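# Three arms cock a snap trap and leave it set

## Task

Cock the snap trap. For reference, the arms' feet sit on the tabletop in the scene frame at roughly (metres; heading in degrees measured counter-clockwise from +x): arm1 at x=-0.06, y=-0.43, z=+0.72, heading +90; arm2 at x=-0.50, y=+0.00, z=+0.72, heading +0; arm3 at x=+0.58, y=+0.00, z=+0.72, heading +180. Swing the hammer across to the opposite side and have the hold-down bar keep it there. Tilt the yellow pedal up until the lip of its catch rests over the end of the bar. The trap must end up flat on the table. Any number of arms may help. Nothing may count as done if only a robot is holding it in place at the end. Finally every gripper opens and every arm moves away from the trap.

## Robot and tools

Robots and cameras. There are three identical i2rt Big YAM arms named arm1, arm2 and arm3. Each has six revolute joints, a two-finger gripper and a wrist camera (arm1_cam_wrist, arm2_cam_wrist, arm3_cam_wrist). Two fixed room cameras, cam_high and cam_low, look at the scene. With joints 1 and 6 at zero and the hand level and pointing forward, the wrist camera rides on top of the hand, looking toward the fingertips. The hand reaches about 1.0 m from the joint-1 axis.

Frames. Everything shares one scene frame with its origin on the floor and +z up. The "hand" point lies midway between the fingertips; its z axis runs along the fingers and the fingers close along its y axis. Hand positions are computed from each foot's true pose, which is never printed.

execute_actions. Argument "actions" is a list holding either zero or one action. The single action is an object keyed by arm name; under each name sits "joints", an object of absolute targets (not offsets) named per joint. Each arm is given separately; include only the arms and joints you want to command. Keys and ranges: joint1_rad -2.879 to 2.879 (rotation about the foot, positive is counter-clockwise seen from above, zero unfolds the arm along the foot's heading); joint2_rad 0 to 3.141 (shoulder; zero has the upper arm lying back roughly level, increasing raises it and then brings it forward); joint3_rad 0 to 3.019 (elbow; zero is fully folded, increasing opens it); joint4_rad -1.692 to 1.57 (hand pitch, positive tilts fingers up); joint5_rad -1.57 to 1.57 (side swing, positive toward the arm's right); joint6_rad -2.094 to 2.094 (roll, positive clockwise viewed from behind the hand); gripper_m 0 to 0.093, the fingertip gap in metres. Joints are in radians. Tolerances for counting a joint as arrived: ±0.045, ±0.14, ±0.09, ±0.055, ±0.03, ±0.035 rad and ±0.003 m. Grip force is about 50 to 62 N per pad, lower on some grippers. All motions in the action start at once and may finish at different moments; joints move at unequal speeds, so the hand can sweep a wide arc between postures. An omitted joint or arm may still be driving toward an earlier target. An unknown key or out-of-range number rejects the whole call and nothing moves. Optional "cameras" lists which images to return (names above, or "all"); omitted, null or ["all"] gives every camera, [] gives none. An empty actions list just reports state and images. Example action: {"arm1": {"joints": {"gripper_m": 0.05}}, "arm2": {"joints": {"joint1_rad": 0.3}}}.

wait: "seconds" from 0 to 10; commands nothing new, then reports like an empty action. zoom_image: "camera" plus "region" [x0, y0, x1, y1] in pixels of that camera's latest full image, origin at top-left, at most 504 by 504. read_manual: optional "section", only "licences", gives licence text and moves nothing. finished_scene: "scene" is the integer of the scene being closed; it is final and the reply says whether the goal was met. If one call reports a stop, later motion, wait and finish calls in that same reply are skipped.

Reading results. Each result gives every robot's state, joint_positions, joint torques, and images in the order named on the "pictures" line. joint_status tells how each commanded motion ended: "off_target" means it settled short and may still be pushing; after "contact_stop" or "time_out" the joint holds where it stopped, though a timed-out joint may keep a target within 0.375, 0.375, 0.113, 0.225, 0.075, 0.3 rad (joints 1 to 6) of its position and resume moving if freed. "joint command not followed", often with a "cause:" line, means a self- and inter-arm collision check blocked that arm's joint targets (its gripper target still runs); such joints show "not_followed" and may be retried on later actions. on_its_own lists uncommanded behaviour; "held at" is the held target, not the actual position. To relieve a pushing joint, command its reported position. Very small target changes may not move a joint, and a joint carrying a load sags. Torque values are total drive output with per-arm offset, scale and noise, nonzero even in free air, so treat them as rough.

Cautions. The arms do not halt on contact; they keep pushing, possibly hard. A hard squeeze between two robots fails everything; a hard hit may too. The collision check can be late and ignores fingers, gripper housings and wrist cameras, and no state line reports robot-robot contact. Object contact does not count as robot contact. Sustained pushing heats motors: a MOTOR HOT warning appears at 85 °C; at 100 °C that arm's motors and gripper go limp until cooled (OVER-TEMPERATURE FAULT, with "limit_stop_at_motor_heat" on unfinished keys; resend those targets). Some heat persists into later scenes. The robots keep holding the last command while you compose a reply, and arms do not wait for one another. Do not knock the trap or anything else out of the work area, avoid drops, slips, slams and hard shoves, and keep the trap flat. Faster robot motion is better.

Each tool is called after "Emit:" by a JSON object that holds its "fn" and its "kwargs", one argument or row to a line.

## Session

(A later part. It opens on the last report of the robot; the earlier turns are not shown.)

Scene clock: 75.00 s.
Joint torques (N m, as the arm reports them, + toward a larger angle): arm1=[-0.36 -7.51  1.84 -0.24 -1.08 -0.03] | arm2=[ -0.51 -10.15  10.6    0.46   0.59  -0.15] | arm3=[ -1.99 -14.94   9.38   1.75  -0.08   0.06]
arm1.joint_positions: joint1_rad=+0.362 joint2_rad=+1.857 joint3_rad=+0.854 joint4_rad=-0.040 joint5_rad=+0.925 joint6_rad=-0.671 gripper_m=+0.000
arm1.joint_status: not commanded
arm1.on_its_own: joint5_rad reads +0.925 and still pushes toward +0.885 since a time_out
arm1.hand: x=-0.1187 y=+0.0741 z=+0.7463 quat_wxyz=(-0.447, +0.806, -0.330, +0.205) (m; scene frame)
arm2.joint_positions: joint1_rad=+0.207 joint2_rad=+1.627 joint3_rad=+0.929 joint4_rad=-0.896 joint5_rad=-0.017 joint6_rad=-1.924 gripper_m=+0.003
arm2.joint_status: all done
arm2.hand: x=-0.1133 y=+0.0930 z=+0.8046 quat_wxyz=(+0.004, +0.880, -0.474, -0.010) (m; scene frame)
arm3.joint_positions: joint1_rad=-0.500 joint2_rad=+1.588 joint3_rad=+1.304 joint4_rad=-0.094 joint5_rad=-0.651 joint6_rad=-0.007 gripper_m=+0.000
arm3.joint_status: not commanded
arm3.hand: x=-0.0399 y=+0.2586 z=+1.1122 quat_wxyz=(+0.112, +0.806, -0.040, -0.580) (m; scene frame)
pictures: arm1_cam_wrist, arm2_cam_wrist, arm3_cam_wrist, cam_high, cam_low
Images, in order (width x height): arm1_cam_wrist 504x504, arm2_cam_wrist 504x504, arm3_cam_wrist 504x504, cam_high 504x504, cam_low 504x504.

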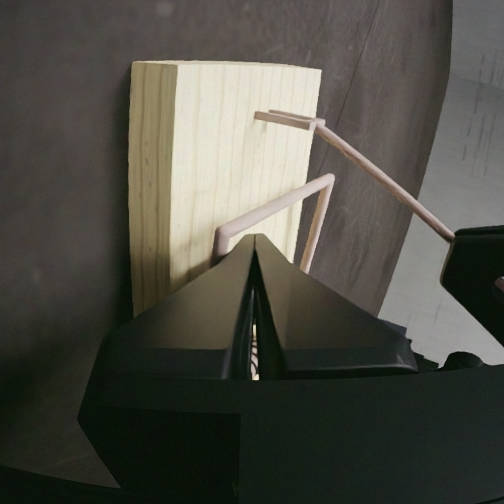

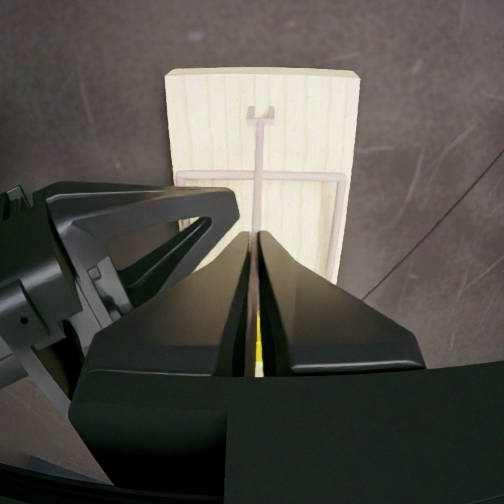

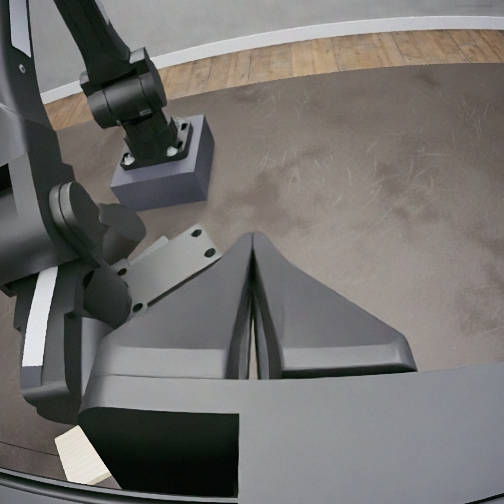

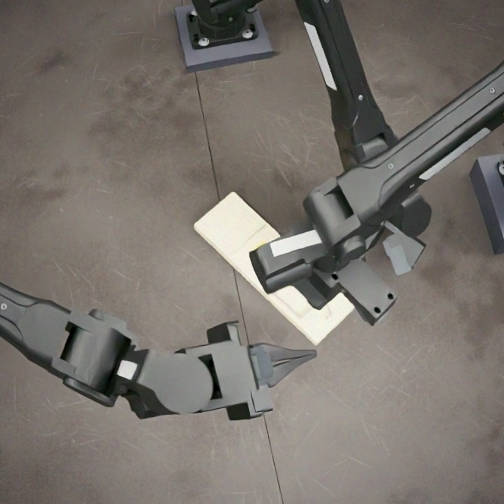

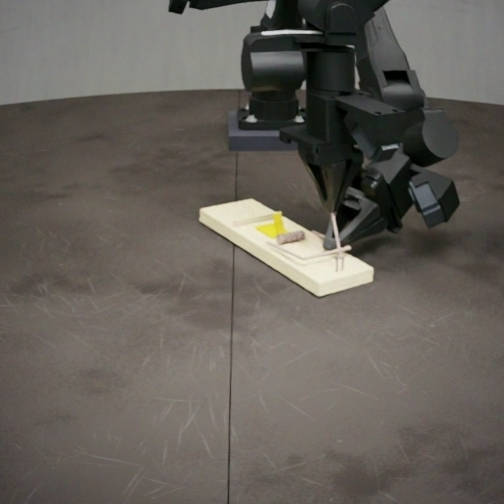

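Open to let the bar drop.

Emit:
{"fn": "execute_actions", "kwargs": {
  "actions": [
    {"arm2":{"joints":{"gripper_m":0.015}}}
  ],
  "cameras": ["cam_low","arm1_cam_wrist"]
}}

Emit:
{"fn": "execute_actions", "kwargs": {
  "actions": [
    {"arm2":{"joints":{"joint2_rad":1.45,"joint3_rad":1.0,"joint4_rad":-1.05}}}
  ]
}}

Scene clock: 75.70 s.
Joint torques (N m, as the arm reports them, + toward a larger angle): arm1=[-0.33 -6.19  1.74 -0.33 -1.19  0.03] | arm2=[ -0.63 -10.38  10.65   0.48   0.1   -0.04] | arm3=[ -1.97 -14.96   9.37   1.75  -0.08   0.06]
arm1.joint_positions: joint1_rad=+0.361 joint2_rad=+1.857 joint3_rad=+0.854 joint4_rad=-0.040 joint5_rad=+0.927 joint6_rad=-0.670 gripper_m=+0.000
arm1.joint_status: not commanded
arm1.on_its_own: joint5_rad reads +0.927 and still pushes toward +0.885 since a time_out
arm1.hand: x=-0.1177 y=+0.0743 z=+0.7466 quat_wxyz=(-0.448, +0.805, -0.331, +0.206) (m; scene frame)
arm2.joint_positions: joint1_rad=+0.207 joint2_rad=+1.627 joint3_rad=+0.929 joint4_rad=-0.896 joint5_rad=-0.004 joint6_rad=-1.932 gripper_m=+0.015
arm2.joint_status: all done
arm2.hand: x=-0.1126 y=+0.0909 z=+0.8047 quat_wxyz=(+0.009, +0.882, -0.471, -0.005) (m; scene frame)
arm3.joint_positions: joint1_rad=-0.500 joint2_rad=+1.588 joint3_rad=+1.304 joint4_rad=-0.094 joint5_rad=-0.651 joint6_rad=-0.007 gripper_m=+0.000
arm3.joint_status: not commanded
arm3.hand: x=-0.0399 y=+0.2586 z=+1.1122 quat_wxyz=(+0.112, +0.806, -0.040, -0.580) (m; scene frame)
pictures: arm1_cam_wrist, cam_low
Images, in order (width x height): arm1_cam_wrist 504x504, cam_low 504x504.

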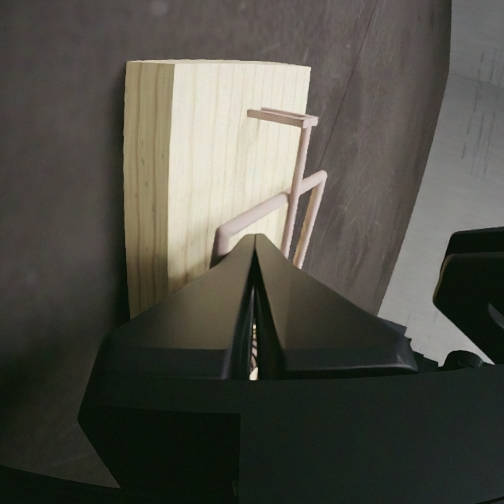

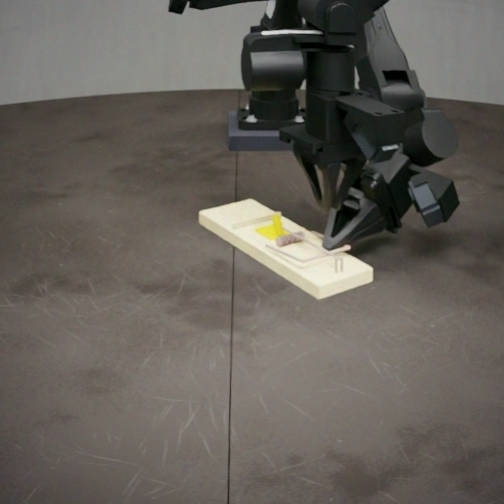

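Scene clock: 76.77 s.
Joint torques (N m, as the arm reports them, + toward a larger angle): arm1=[ 0.4  -6.91  1.85 -0.42 -1.24  0.04] | arm2=[-0.55 -9.1  11.18  0.31  0.11 -0.05] | arm3=[ -2.   -14.99   9.37   1.75  -0.08   0.06]
arm1.joint_positions: joint1_rad=+0.361 joint2_rad=+1.857 joint3_rad=+0.854 joint4_rad=-0.040 joint5_rad=+0.927 joint6_rad=-0.670 gripper_m=+0.000
arm1.joint_status: not commanded
arm1.on_its_own: joint5_rad reads +0.927 and still pushes toward +0.885 since a time_out
arm1.hand: x=-0.1177 y=+0.0743 z=+0.7466 quat_wxyz=(-0.448, +0.805, -0.331, +0.206) (m; scene frame)
arm2.joint_positions: joint1_rad=+0.207 joint2_rad=+1.444 joint3_rad=+0.956 joint4_rad=-1.039 joint5_rad=-0.004 joint6_rad=-1.932 gripper_m=+0.015
arm2.joint_status: all done
arm2.hand: x=-0.1215 y=+0.0896 z=+0.8808 quat_wxyz=(-0.013, +0.882, -0.470, +0.020) (m; scene frame)
arm3.joint_positions: joint1_rad=-0.500 joint2_rad=+1.588 joint3_rad=+1.304 joint4_rad=-0.094 joint5_rad=-0.651 joint6_rad=-0.007 gripper_m=+0.000
arm3.joint_status: not commanded
arm3.hand: x=-0.0399 y=+0.2586 z=+1.1122 quat_wxyz=(+0.112, +0.806, -0.040, -0.580) (m; scene frame)
pictures: arm1_cam_wrist, arm2_cam_wrist, arm3_cam_wrist, cam_high, cam_low
Images, in order (width x height): arm1_cam_wrist 504x504, arm2_cam_wrist 504x504, arm3_cam_wrist 504x504, cam_high 504x504, cam_low 504x504.

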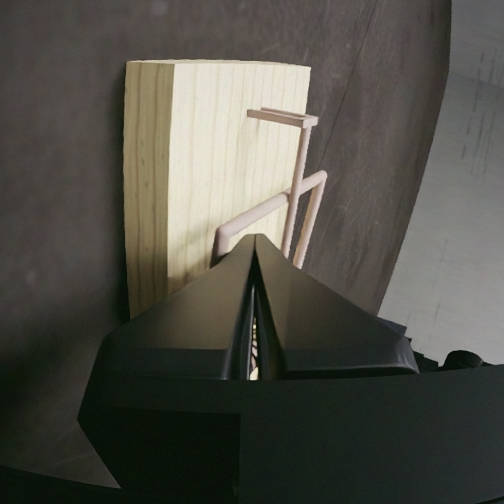

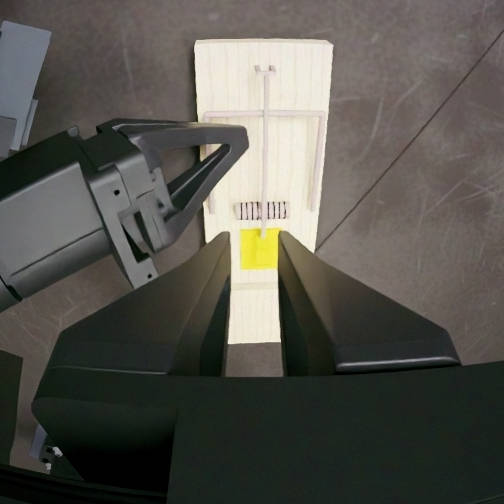

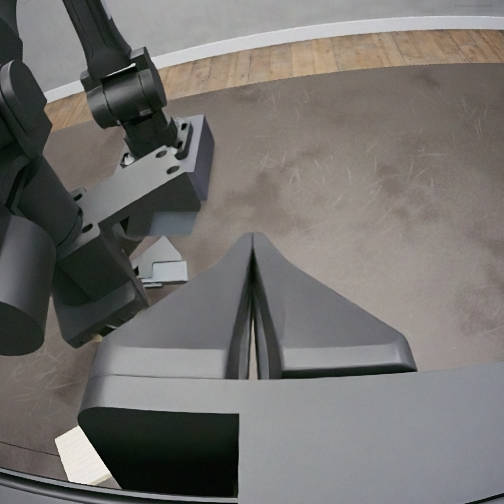

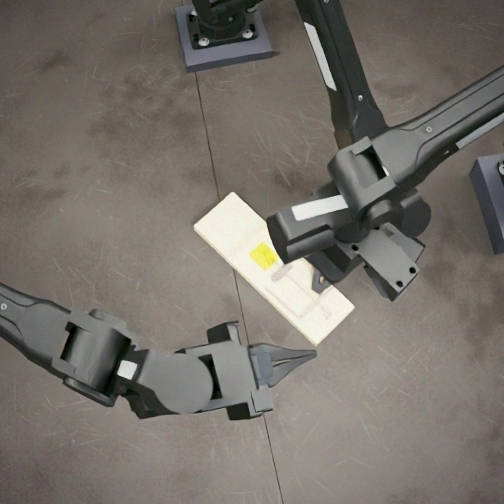

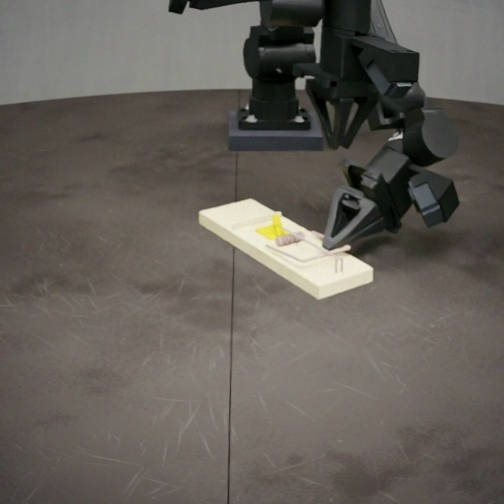

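Emit:
{"fn": "zoom_image", "kwargs": {
  "camera": "cam_low",
  "region": [230, 195, 330, 270]
}}

Emit:
{"fn": "zoom_image", "kwargs": {
  "camera": "arm2_cam_wrist",
  "region": [210, 180, 310, 290]
}}

Region (230, 195, 330, 270) of cam_low's 504x504 image, scaled by 5.040, with more detail than that image has; it fills the top 378 rows of this view, and the rest is white.

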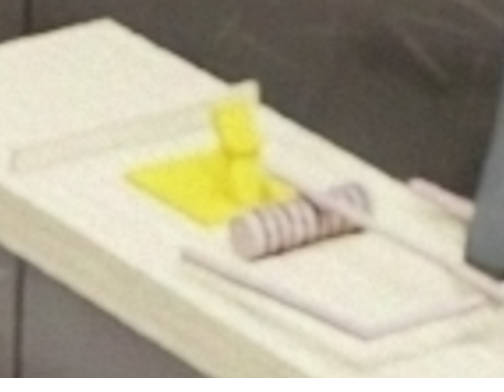

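Region (210, 180, 310, 290) of arm2_cam_wrist's 504x504 image, scaled by 4.582, with more detail than that image has; it fills the left 458 columns of this view, and the rest is white.

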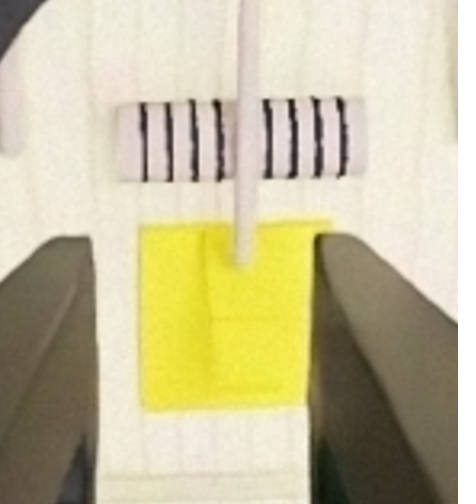

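Emit:
{"fn": "execute_actions", "kwargs": {
  "actions": [
    {"arm2":{"joints":{"joint1_rad":-0.06,"joint2_rad":1.66,"joint3_rad":1.17,"joint4_rad":-1.03,"joint6_rad":-2.09,"gripper_m":0}}}
  ],
  "cameras": ["cam_high"]
}}

Emit:
{"fn": "execute_actions", "kwargs": {
  "actions": [
    {"arm2":{"joints":{"joint2_rad":1.765,"joint3_rad":1.15,"joint4_rad":-0.905}}}
  ],
  "cameras": ["cam_high","cam_low","arm2_cam_wrist"]
}}

Scene clock: 78.23 s.
Joint torques (N m, as the arm reports them, + toward a larger angle): arm1=[ 0.41 -6.45  1.8  -0.31 -1.16  0.01] | arm2=[  1.43 -12.75  10.92   0.74   0.    -0.07] | arm3=[ -1.99 -14.96   9.38   1.75  -0.08   0.06]
arm1.joint_positions: joint1_rad=+0.361 joint2_rad=+1.857 joint3_rad=+0.854 joint4_rad=-0.040 joint5_rad=+0.927 joint6_rad=-0.670 gripper_m=+0.000
arm1.joint_status: not commanded
arm1.on_its_own: joint5_rad reads +0.927 and still pushes toward +0.885 since a time_out
arm1.hand: x=-0.1177 y=+0.0743 z=+0.7466 quat_wxyz=(-0.448, +0.805, -0.331, +0.206) (m; scene frame)
arm2.joint_positions: joint1_rad=-0.071 joint2_rad=+1.671 joint3_rad=+1.127 joint4_rad=-1.034 joint5_rad=-0.001 joint6_rad=-2.082 gripper_m=+0.001
arm2.joint_status: all done
arm2.hand: x=-0.0483 y=-0.0216 z=+0.8497 quat_wxyz=(+0.003, +0.850, -0.526, +0.002) (m; scene frame)
arm3.joint_positions: joint1_rad=-0.500 joint2_rad=+1.588 joint3_rad=+1.304 joint4_rad=-0.094 joint5_rad=-0.651 joint6_rad=-0.007 gripper_m=+0.000
arm3.joint_status: not commanded
arm3.hand: x=-0.0399 y=+0.2586 z=+1.1122 quat_wxyz=(+0.112, +0.806, -0.040, -0.580) (m; scene frame)
pictures: cam_high
Images, in order (width x height): cam_high 504x504.

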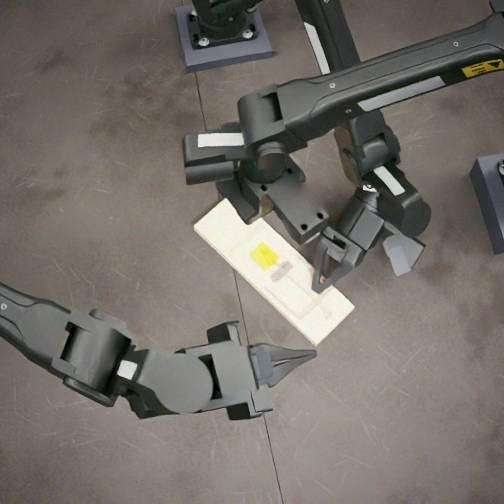

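Scene clock: 79.13 s.
Joint torques (N m, as the arm reports them, + toward a larger angle): arm1=[ 0.16 -6.85  1.82 -0.42 -1.18  0.04] | arm2=[  1.35 -13.56   8.7    1.2    0.01  -0.06] | arm3=[ -1.97 -14.97   9.39   1.75  -0.08   0.06]
arm1.joint_positions: joint1_rad=+0.361 joint2_rad=+1.857 joint3_rad=+0.854 joint4_rad=-0.040 joint5_rad=+0.927 joint6_rad=-0.670 gripper_m=+0.000
arm1.joint_status: not commanded
arm1.on_its_own: joint5_rad reads +0.927 and still pushes toward +0.885 since a time_out
arm1.hand: x=-0.1177 y=+0.0743 z=+0.7466 quat_wxyz=(-0.448, +0.805, -0.331, +0.206) (m; scene frame)
arm2.joint_positions: joint1_rad=-0.071 joint2_rad=+1.779 joint3_rad=+1.127 joint4_rad=-0.918 joint5_rad=-0.001 joint6_rad=-2.082 gripper_m=+0.001
arm2.joint_status: all done
arm2.hand: x=-0.0301 y=-0.0229 z=+0.8021 quat_wxyz=(+0.001, +0.850, -0.526, +0.005) (m; scene frame)
arm3.joint_positions: joint1_rad=-0.500 joint2_rad=+1.588 joint3_rad=+1.304 joint4_rad=-0.094 joint5_rad=-0.651 joint6_rad=-0.007 gripper_m=+0.000
arm3.joint_status: not commanded
arm3.hand: x=-0.0399 y=+0.2586 z=+1.1122 quat_wxyz=(+0.112, +0.806, -0.040, -0.580) (m; scene frame)
pictures: arm2_cam_wrist, cam_high, cam_low
Images, in order (width x height): arm2_cam_wrist 504x504, cam_high 504x504, cam_low 504x504.

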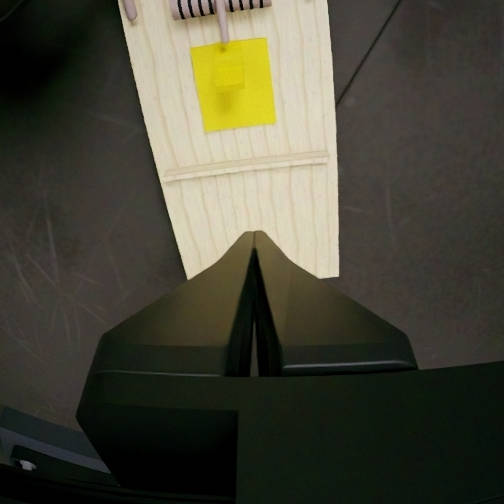

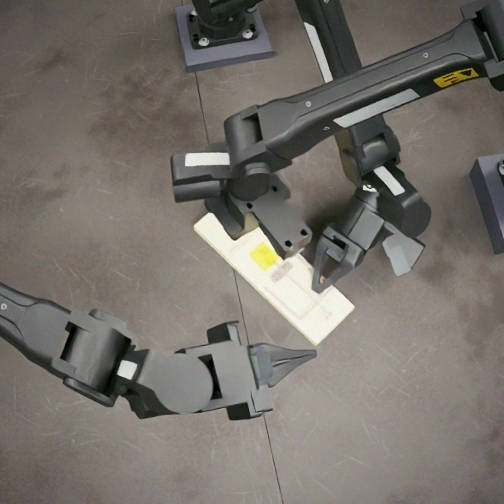

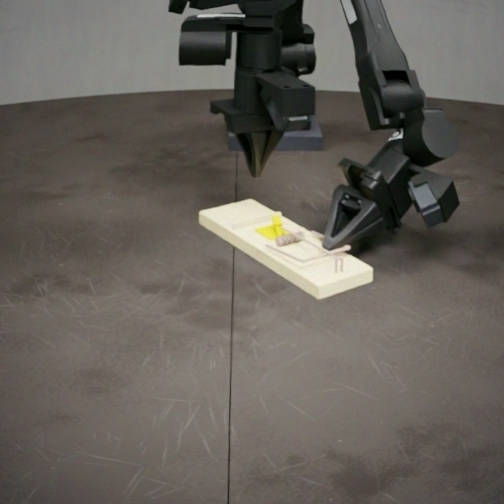

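Emit:
{"fn": "execute_actions", "kwargs": {
  "actions": [
    {"arm2":{"joints":{"joint1_rad":-0.04,"joint2_rad":1.81,"joint3_rad":1.08,"joint4_rad":-0.797}}}
  ],
  "cameras": ["cam_low","arm2_cam_wrist"]
}}

Scene clock: 80.13 s.
Joint torques (N m, as the arm reports them, + toward a larger angle): arm1=[ 0.36 -7.67  1.77 -0.34 -1.16  0.  ] | arm2=[  0.8  -11.88   6.57   1.24   0.    -0.04] | arm3=[ -1.98 -14.98   9.38   1.76  -0.08   0.06]
arm1.joint_positions: joint1_rad=+0.361 joint2_rad=+1.857 joint3_rad=+0.854 joint4_rad=-0.040 joint5_rad=+0.927 joint6_rad=-0.670 gripper_m=+0.000
arm1.joint_status: not commanded
arm1.on_its_own: joint5_rad reads +0.927 and still pushes toward +0.885 since a time_out
arm1.hand: x=-0.1177 y=+0.0743 z=+0.7466 quat_wxyz=(-0.448, +0.805, -0.331, +0.206) (m; scene frame)
arm2.joint_positions: joint1_rad=-0.048 joint2_rad=+1.813 joint3_rad=+1.080 joint4_rad=-0.811 joint5_rad=-0.001 joint6_rad=-2.082 gripper_m=+0.001
arm2.joint_status: all done
arm2.hand: x=-0.0310 y=-0.0125 z=+0.7729 quat_wxyz=(-0.005, +0.856, -0.516, +0.017) (m; scene frame)
arm3.joint_positions: joint1_rad=-0.500 joint2_rad=+1.588 joint3_rad=+1.304 joint4_rad=-0.094 joint5_rad=-0.651 joint6_rad=-0.007 gripper_m=+0.000
arm3.joint_status: not commanded
arm3.hand: x=-0.0399 y=+0.2586 z=+1.1122 quat_wxyz=(+0.112, +0.806, -0.040, -0.580) (m; scene frame)
pictures: arm2_cam_wrist, cam_low
Images, in order (width x height): arm2_cam_wrist 504x504, cam_low 504x504.

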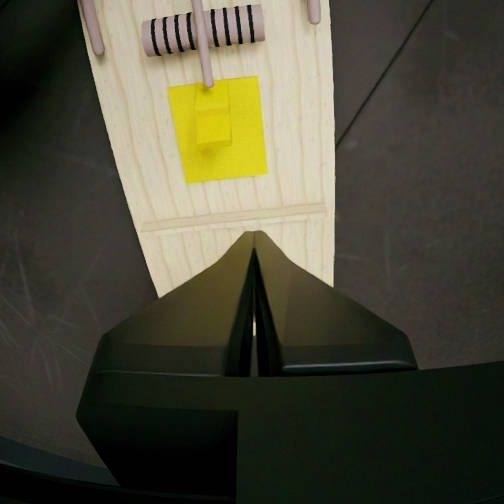

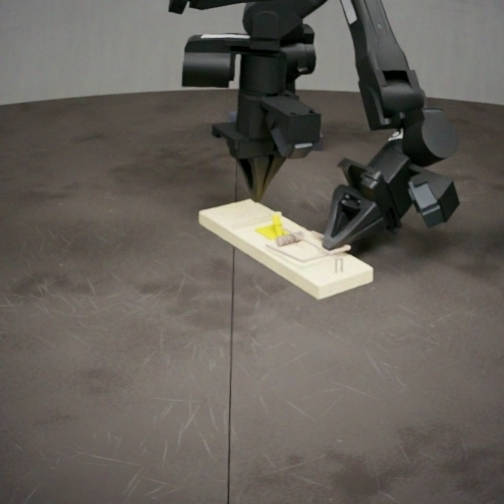

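Emit:
{"fn": "execute_actions", "kwargs": {
  "actions": [
    {"arm2":{"joints":{"joint1_rad":-0.021,"joint2_rad":1.823,"joint3_rad":1.048}}}
  ],
  "cameras": ["cam_low","arm2_cam_wrist"]
}}

Scene clock: 82.30 s.
Joint torques (N m, as the arm reports them, + toward a larger angle): arm1=[-1.19 -7.09  1.59 -0.63 -1.14  0.  ] | arm2=[  1.1  -12.12   6.27   1.06   0.    -0.06] | arm3=[ -1.98 -14.96   9.38   1.75  -0.08   0.06]
arm1.joint_positions: joint1_rad=+0.361 joint2_rad=+1.857 joint3_rad=+0.854 joint4_rad=-0.040 joint5_rad=+0.927 joint6_rad=-0.670 gripper_m=+0.000
arm1.joint_status: not commanded
arm1.on_its_own: joint5_rad reads +0.927 and still pushes toward +0.885 since a time_out
arm1.hand: x=-0.1177 y=+0.0743 z=+0.7466 quat_wxyz=(-0.448, +0.805, -0.331, +0.206) (m; scene frame)
arm2.joint_positions: joint1_rad=-0.030 joint2_rad=+1.819 joint3_rad=+1.050 joint4_rad=-0.807 joint5_rad=-0.001 joint6_rad=-2.082 gripper_m=+0.001
arm2.joint_status: all done
arm2.hand: x=-0.0462 y=-0.0039 z=+0.7614 quat_wxyz=(+0.003, +0.861, -0.509, +0.002) (m; scene frame)
arm3.joint_positions: joint1_rad=-0.500 joint2_rad=+1.588 joint3_rad=+1.304 joint4_rad=-0.094 joint5_rad=-0.651 joint6_rad=-0.007 gripper_m=+0.000
arm3.joint_status: not commanded
arm3.hand: x=-0.0399 y=+0.2586 z=+1.1122 quat_wxyz=(+0.112, +0.806, -0.040, -0.580) (m; scene frame)
pictures: arm2_cam_wrist, cam_low
Images, in order (width x height): arm2_cam_wrist 504x504, cam_low 504x504.

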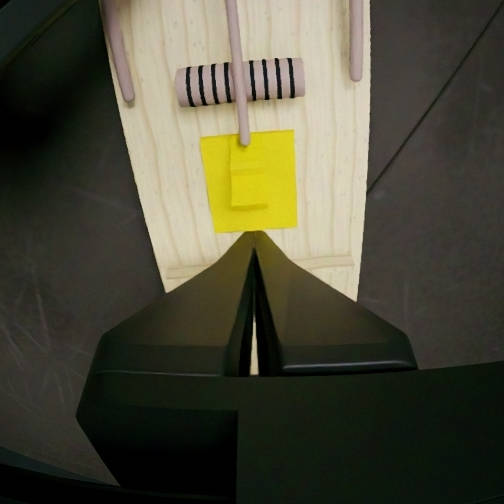

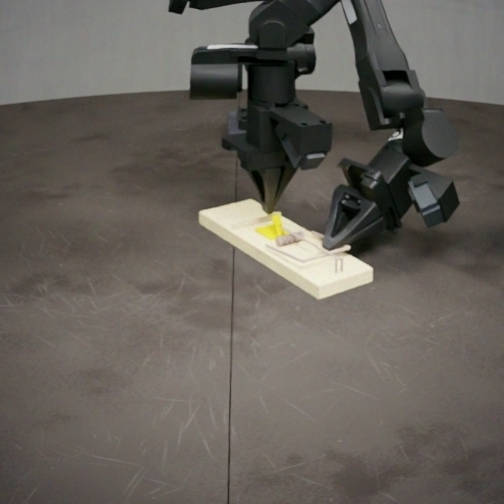

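Emit:
{"fn": "execute_actions", "kwargs": {
  "actions": [
    {"arm2":{"joints":{"joint1_rad":0.009,"joint3_rad":1.026}}}
  ],
  "cameras": ["cam_low","arm2_cam_wrist"]
}}

Emit:
{"fn": "zoom_image", "kwargs": {
  "camera": "cam_low",
  "region": [230, 185, 330, 270]
}}

Scene clock: 83.07 s.
Joint torques (N m, as the arm reports them, + toward a larger angle): arm1=[-0.34 -6.83  1.81 -0.32 -1.16 -0.09] | arm2=[  1.62 -12.01   6.01   0.91  -0.04  -0.06] | arm3=[ -1.96 -14.97   9.38   1.76  -0.07   0.06]
arm1.joint_positions: joint1_rad=+0.361 joint2_rad=+1.857 joint3_rad=+0.854 joint4_rad=-0.040 joint5_rad=+0.927 joint6_rad=-0.670 gripper_m=+0.000
arm1.joint_status: not commanded
arm1.on_its_own: joint5_rad reads +0.927 and still pushes toward +0.885 since a time_out
arm1.hand: x=-0.1177 y=+0.0743 z=+0.7466 quat_wxyz=(-0.448, +0.805, -0.331, +0.206) (m; scene frame)
arm2.joint_positions: joint1_rad=+0.001 joint2_rad=+1.819 joint3_rad=+1.029 joint4_rad=-0.806 joint5_rad=+0.001 joint6_rad=-2.082 gripper_m=+0.001
arm2.joint_status: all done
arm2.hand: x=-0.0566 y=+0.0097 z=+0.7557 quat_wxyz=(+0.009, +0.869, -0.495, -0.006) (m; scene frame)
arm3.joint_positions: joint1_rad=-0.500 joint2_rad=+1.588 joint3_rad=+1.304 joint4_rad=-0.094 joint5_rad=-0.651 joint6_rad=-0.007 gripper_m=+0.000
arm3.joint_status: not commanded
arm3.hand: x=-0.0399 y=+0.2586 z=+1.1122 quat_wxyz=(+0.112, +0.806, -0.040, -0.580) (m; scene frame)
pictures: arm2_cam_wrist, cam_low
Images, in order (width x height): arm2_cam_wrist 504x504, cam_low 504x504.

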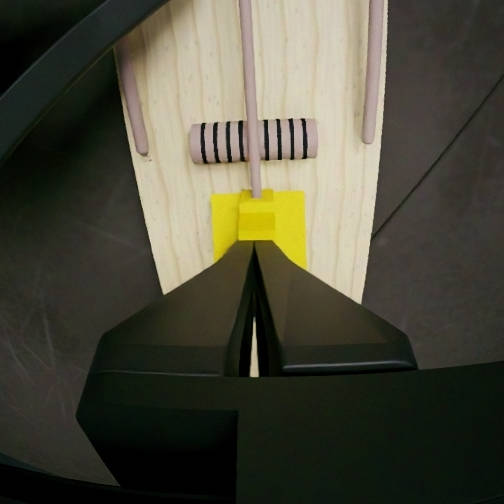

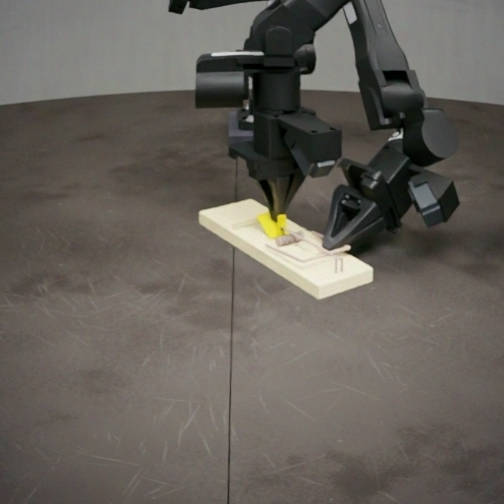

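Region (230, 185, 330, 270) of cam_low's 504x504 image, scaled by 5.040, with more detail than that image has; it fills the top 428 rows of this view, and the rest is white.

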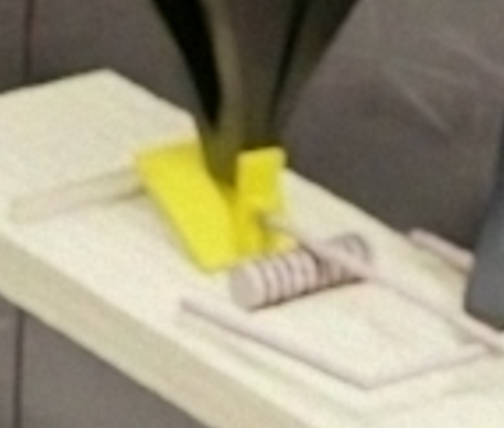

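Emit:
{"fn": "execute_actions", "kwargs": {
  "actions": [
    {"arm2":{"joints":{"joint1_rad":0.016}},"arm1":{"joints":{"joint2_rad":1.87,"joint3_rad":0.854,"joint4_rad":-0.04,"joint5_rad":0.927}}}
  ],
  "cameras": []
}}

Emit:
{"fn": "execute_actions", "kwargs": {
  "actions": [
    {"arm1":{"joints":{"joint2_rad":1.82}}}
  ],
  "cameras": ["cam_low","arm2_cam_wrist","arm1_cam_wrist"]
}}

Scene clock: 83.80 s.
Joint torques (N m, as the arm reports them, + toward a larger angle): arm1=[ -0.68 -14.48   5.3    1.24  -0.05  -0.03] | arm2=[  2.05 -11.73   5.96   0.99  -0.09  -0.05] | arm3=[ -1.99 -14.97   9.38   1.76  -0.08   0.06]
arm1.joint_positions: joint1_rad=+0.361 joint2_rad=+1.855 joint3_rad=+0.856 joint4_rad=-0.038 joint5_rad=+0.940 joint6_rad=-0.671 gripper_m=+0.000
arm1.joint_status: all done
arm1.hand: x=-0.1168 y=+0.0754 z=+0.7496 quat_wxyz=(-0.452, +0.801, -0.332, +0.209) (m; scene frame)
arm2.joint_positions: joint1_rad=+0.001 joint2_rad=+1.819 joint3_rad=+1.029 joint4_rad=-0.806 joint5_rad=+0.001 joint6_rad=-2.082 gripper_m=+0.001
arm2.joint_status: all done
arm2.hand: x=-0.0565 y=+0.0096 z=+0.7557 quat_wxyz=(+0.009, +0.869, -0.495, -0.006) (m; scene frame)
arm3.joint_positions: joint1_rad=-0.500 joint2_rad=+1.588 joint3_rad=+1.304 joint4_rad=-0.094 joint5_rad=-0.651 joint6_rad=-0.007 gripper_m=+0.000
arm3.joint_status: not commanded
arm3.hand: x=-0.0399 y=+0.2586 z=+1.1122 quat_wxyz=(+0.112, +0.806, -0.040, -0.580) (m; scene frame)
pictures: none
No camera images: the call's "cameras" was empty. Leave "cameras" out to get every camera's image.

Scene clock: 84.53 s.
Joint torques (N m, as the arm reports them, + toward a larger angle): arm1=[ -0.41 -15.83   5.71   1.15   0.27   0.07] | arm2=[  1.77 -11.74   6.01   0.9   -0.09  -0.07] | arm3=[ -1.96 -14.95   9.38   1.75  -0.08   0.06]
arm1.joint_positions: joint1_rad=+0.361 joint2_rad=+1.824 joint3_rad=+0.856 joint4_rad=-0.038 joint5_rad=+0.930 joint6_rad=-0.676 gripper_m=+0.000
arm1.joint_status: all done
arm1.hand: x=-0.1195 y=+0.0791 z=+0.7629 quat_wxyz=(-0.459, +0.799, -0.335, +0.197) (m; scene frame)
arm2.joint_positions: joint1_rad=+0.001 joint2_rad=+1.819 joint3_rad=+1.029 joint4_rad=-0.806 joint5_rad=+0.001 joint6_rad=-2.082 gripper_m=+0.001
arm2.joint_status: not commanded
arm2.hand: x=-0.0565 y=+0.0096 z=+0.7557 quat_wxyz=(+0.009, +0.869, -0.495, -0.006) (m; scene frame)
arm3.joint_positions: joint1_rad=-0.500 joint2_rad=+1.588 joint3_rad=+1.304 joint4_rad=-0.094 joint5_rad=-0.651 joint6_rad=-0.007 gripper_m=+0.000
arm3.joint_status: not commanded
arm3.hand: x=-0.0399 y=+0.2586 z=+1.1122 quat_wxyz=(+0.112, +0.806, -0.040, -0.580) (m; scene frame)
pictures: arm1_cam_wrist, arm2_cam_wrist, cam_low
Images, in order (width x height): arm1_cam_wrist 504x504, arm2_cam_wrist 504x504, cam_low 504x504.

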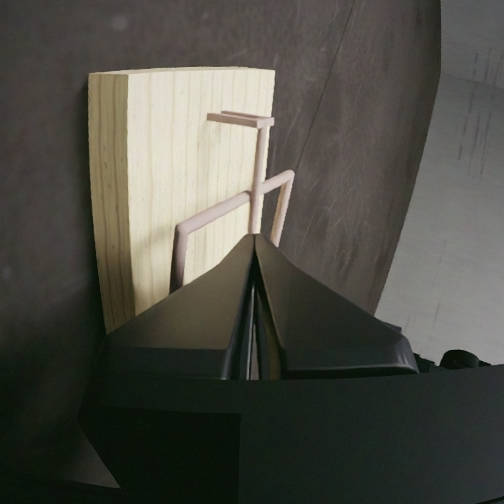

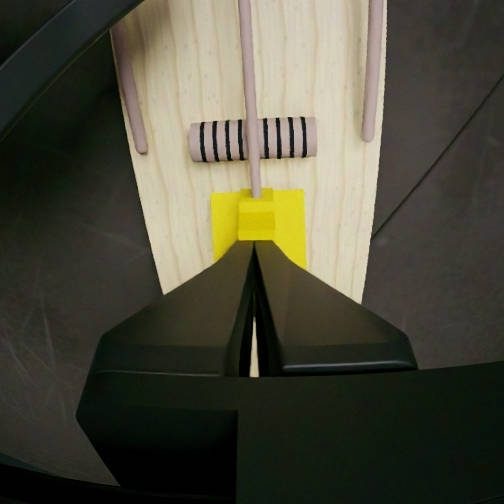

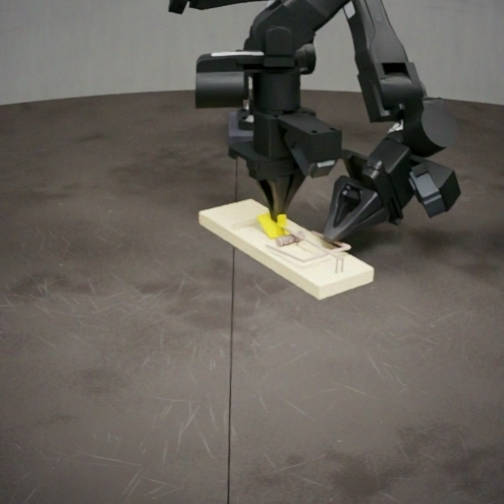

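Held by bar. Lift arm2 up (q2 decrease moves up and slightly +x).

Emit:
{"fn": "execute_actions", "kwargs": {
  "actions": [
    {"arm2":{"joints":{"joint1_rad":0.001,"joint2_rad":1.6}}}
  ],
  "cameras": ["cam_low","cam_high"]
}}

Scene clock: 85.77 s.
Joint torques (N m, as the arm reports them, + toward a larger angle): arm1=[ -0.08 -15.57   5.73   1.24   0.34  -0.01] | arm2=[  0.32 -10.28   8.09   1.34  -0.08  -0.03] | arm3=[ -1.96 -14.97   9.38   1.75  -0.08   0.06]
arm1.joint_positions: joint1_rad=+0.361 joint2_rad=+1.824 joint3_rad=+0.856 joint4_rad=-0.038 joint5_rad=+0.930 joint6_rad=-0.676 gripper_m=+0.000
arm1.joint_status: not commanded
arm1.hand: x=-0.1195 y=+0.0791 z=+0.7629 quat_wxyz=(-0.459, +0.799, -0.335, +0.197) (m; scene frame)
arm2.joint_positions: joint1_rad=+0.001 joint2_rad=+1.597 joint3_rad=+1.021 joint4_rad=-0.806 joint5_rad=+0.001 joint6_rad=-2.082 gripper_m=+0.001
arm2.joint_status: all done
arm2.hand: x=-0.0341 y=+0.0110 z=+0.8500 quat_wxyz=(-0.046, +0.865, -0.492, +0.086) (m; scene frame)
arm3.joint_positions: joint1_rad=-0.500 joint2_rad=+1.588 joint3_rad=+1.304 joint4_rad=-0.094 joint5_rad=-0.651 joint6_rad=-0.007 gripper_m=+0.000
arm3.joint_status: not commanded
arm3.hand: x=-0.0399 y=+0.2586 z=+1.1122 quat_wxyz=(+0.112, +0.806, -0.040, -0.580) (m; scene frame)
pictures: cam_high, cam_low
Images, in order (width x height): cam_high 504x504, cam_low 504x504.

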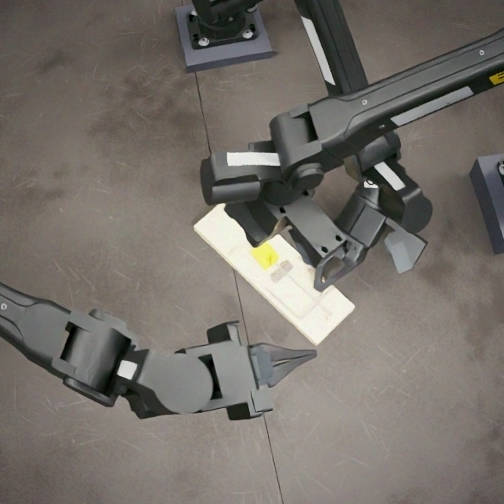

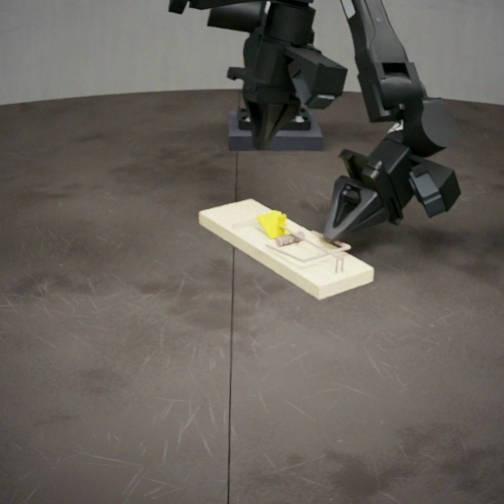

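Emit:
{"fn": "execute_actions", "kwargs": {
  "actions": [
    {"arm2":{"joints":{"joint2_rad":1.0}},"arm1":{"joints":{"joint1_rad":0.5,"joint2_rad":1.72}}}
  ],
  "cameras": ["cam_low"]
}}

Emit:
{"fn": "finished_scene", "kwargs": {
  "scene": 1
}}

Scene clock: 87.30 s.
Joint torques (N m, as the arm reports them, + toward a larger angle): arm1=[ -1.63 -13.18   7.04   1.43   0.33   0.1 ] | arm2=[ 0.53 -4.71 10.27  2.34 -0.04  0.  ] | arm3=[ -1.98 -14.95   9.37   1.75  -0.08   0.06]
arm1.joint_positions: joint1_rad=+0.510 joint2_rad=+1.707 joint3_rad=+0.851 joint4_rad=-0.038 joint5_rad=+0.929 joint6_rad=-0.677 gripper_m=+0.000
arm1.joint_status: all done
arm1.hand: x=-0.1990 y=+0.0714 z=+0.8166 quat_wxyz=(-0.503, +0.803, -0.295, +0.125) (m; scene frame)
arm2.joint_positions: joint1_rad=+0.001 joint2_rad=+0.996 joint3_rad=+1.021 joint4_rad=-0.806 joint5_rad=+0.001 joint6_rad=-2.082 gripper_m=+0.001
arm2.joint_status: all done
arm2.hand: x=-0.0724 y=+0.0124 z=+1.1138 quat_wxyz=(-0.196, +0.802, -0.455, +0.335) (m; scene frame)
arm3.joint_positions: joint1_rad=-0.500 joint2_rad=+1.588 joint3_rad=+1.304 joint4_rad=-0.094 joint5_rad=-0.651 joint6_rad=-0.007 gripper_m=+0.000
arm3.joint_status: not commanded
arm3.hand: x=-0.0399 y=+0.2586 z=+1.1122 quat_wxyz=(+0.112, +0.806, -0.040, -0.580) (m; scene frame)
pictures: cam_low
Images, in order (width x height): cam_low 504x504.

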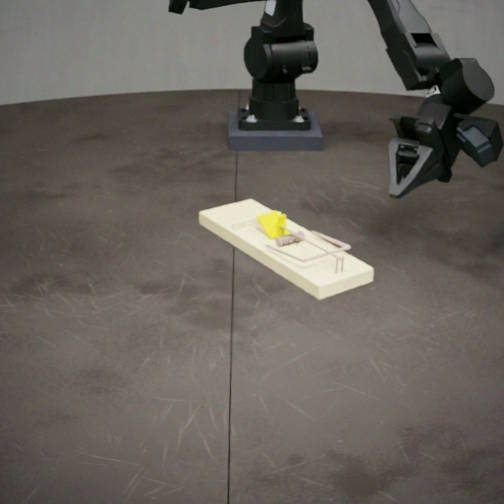

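The scene is finished: the task was done.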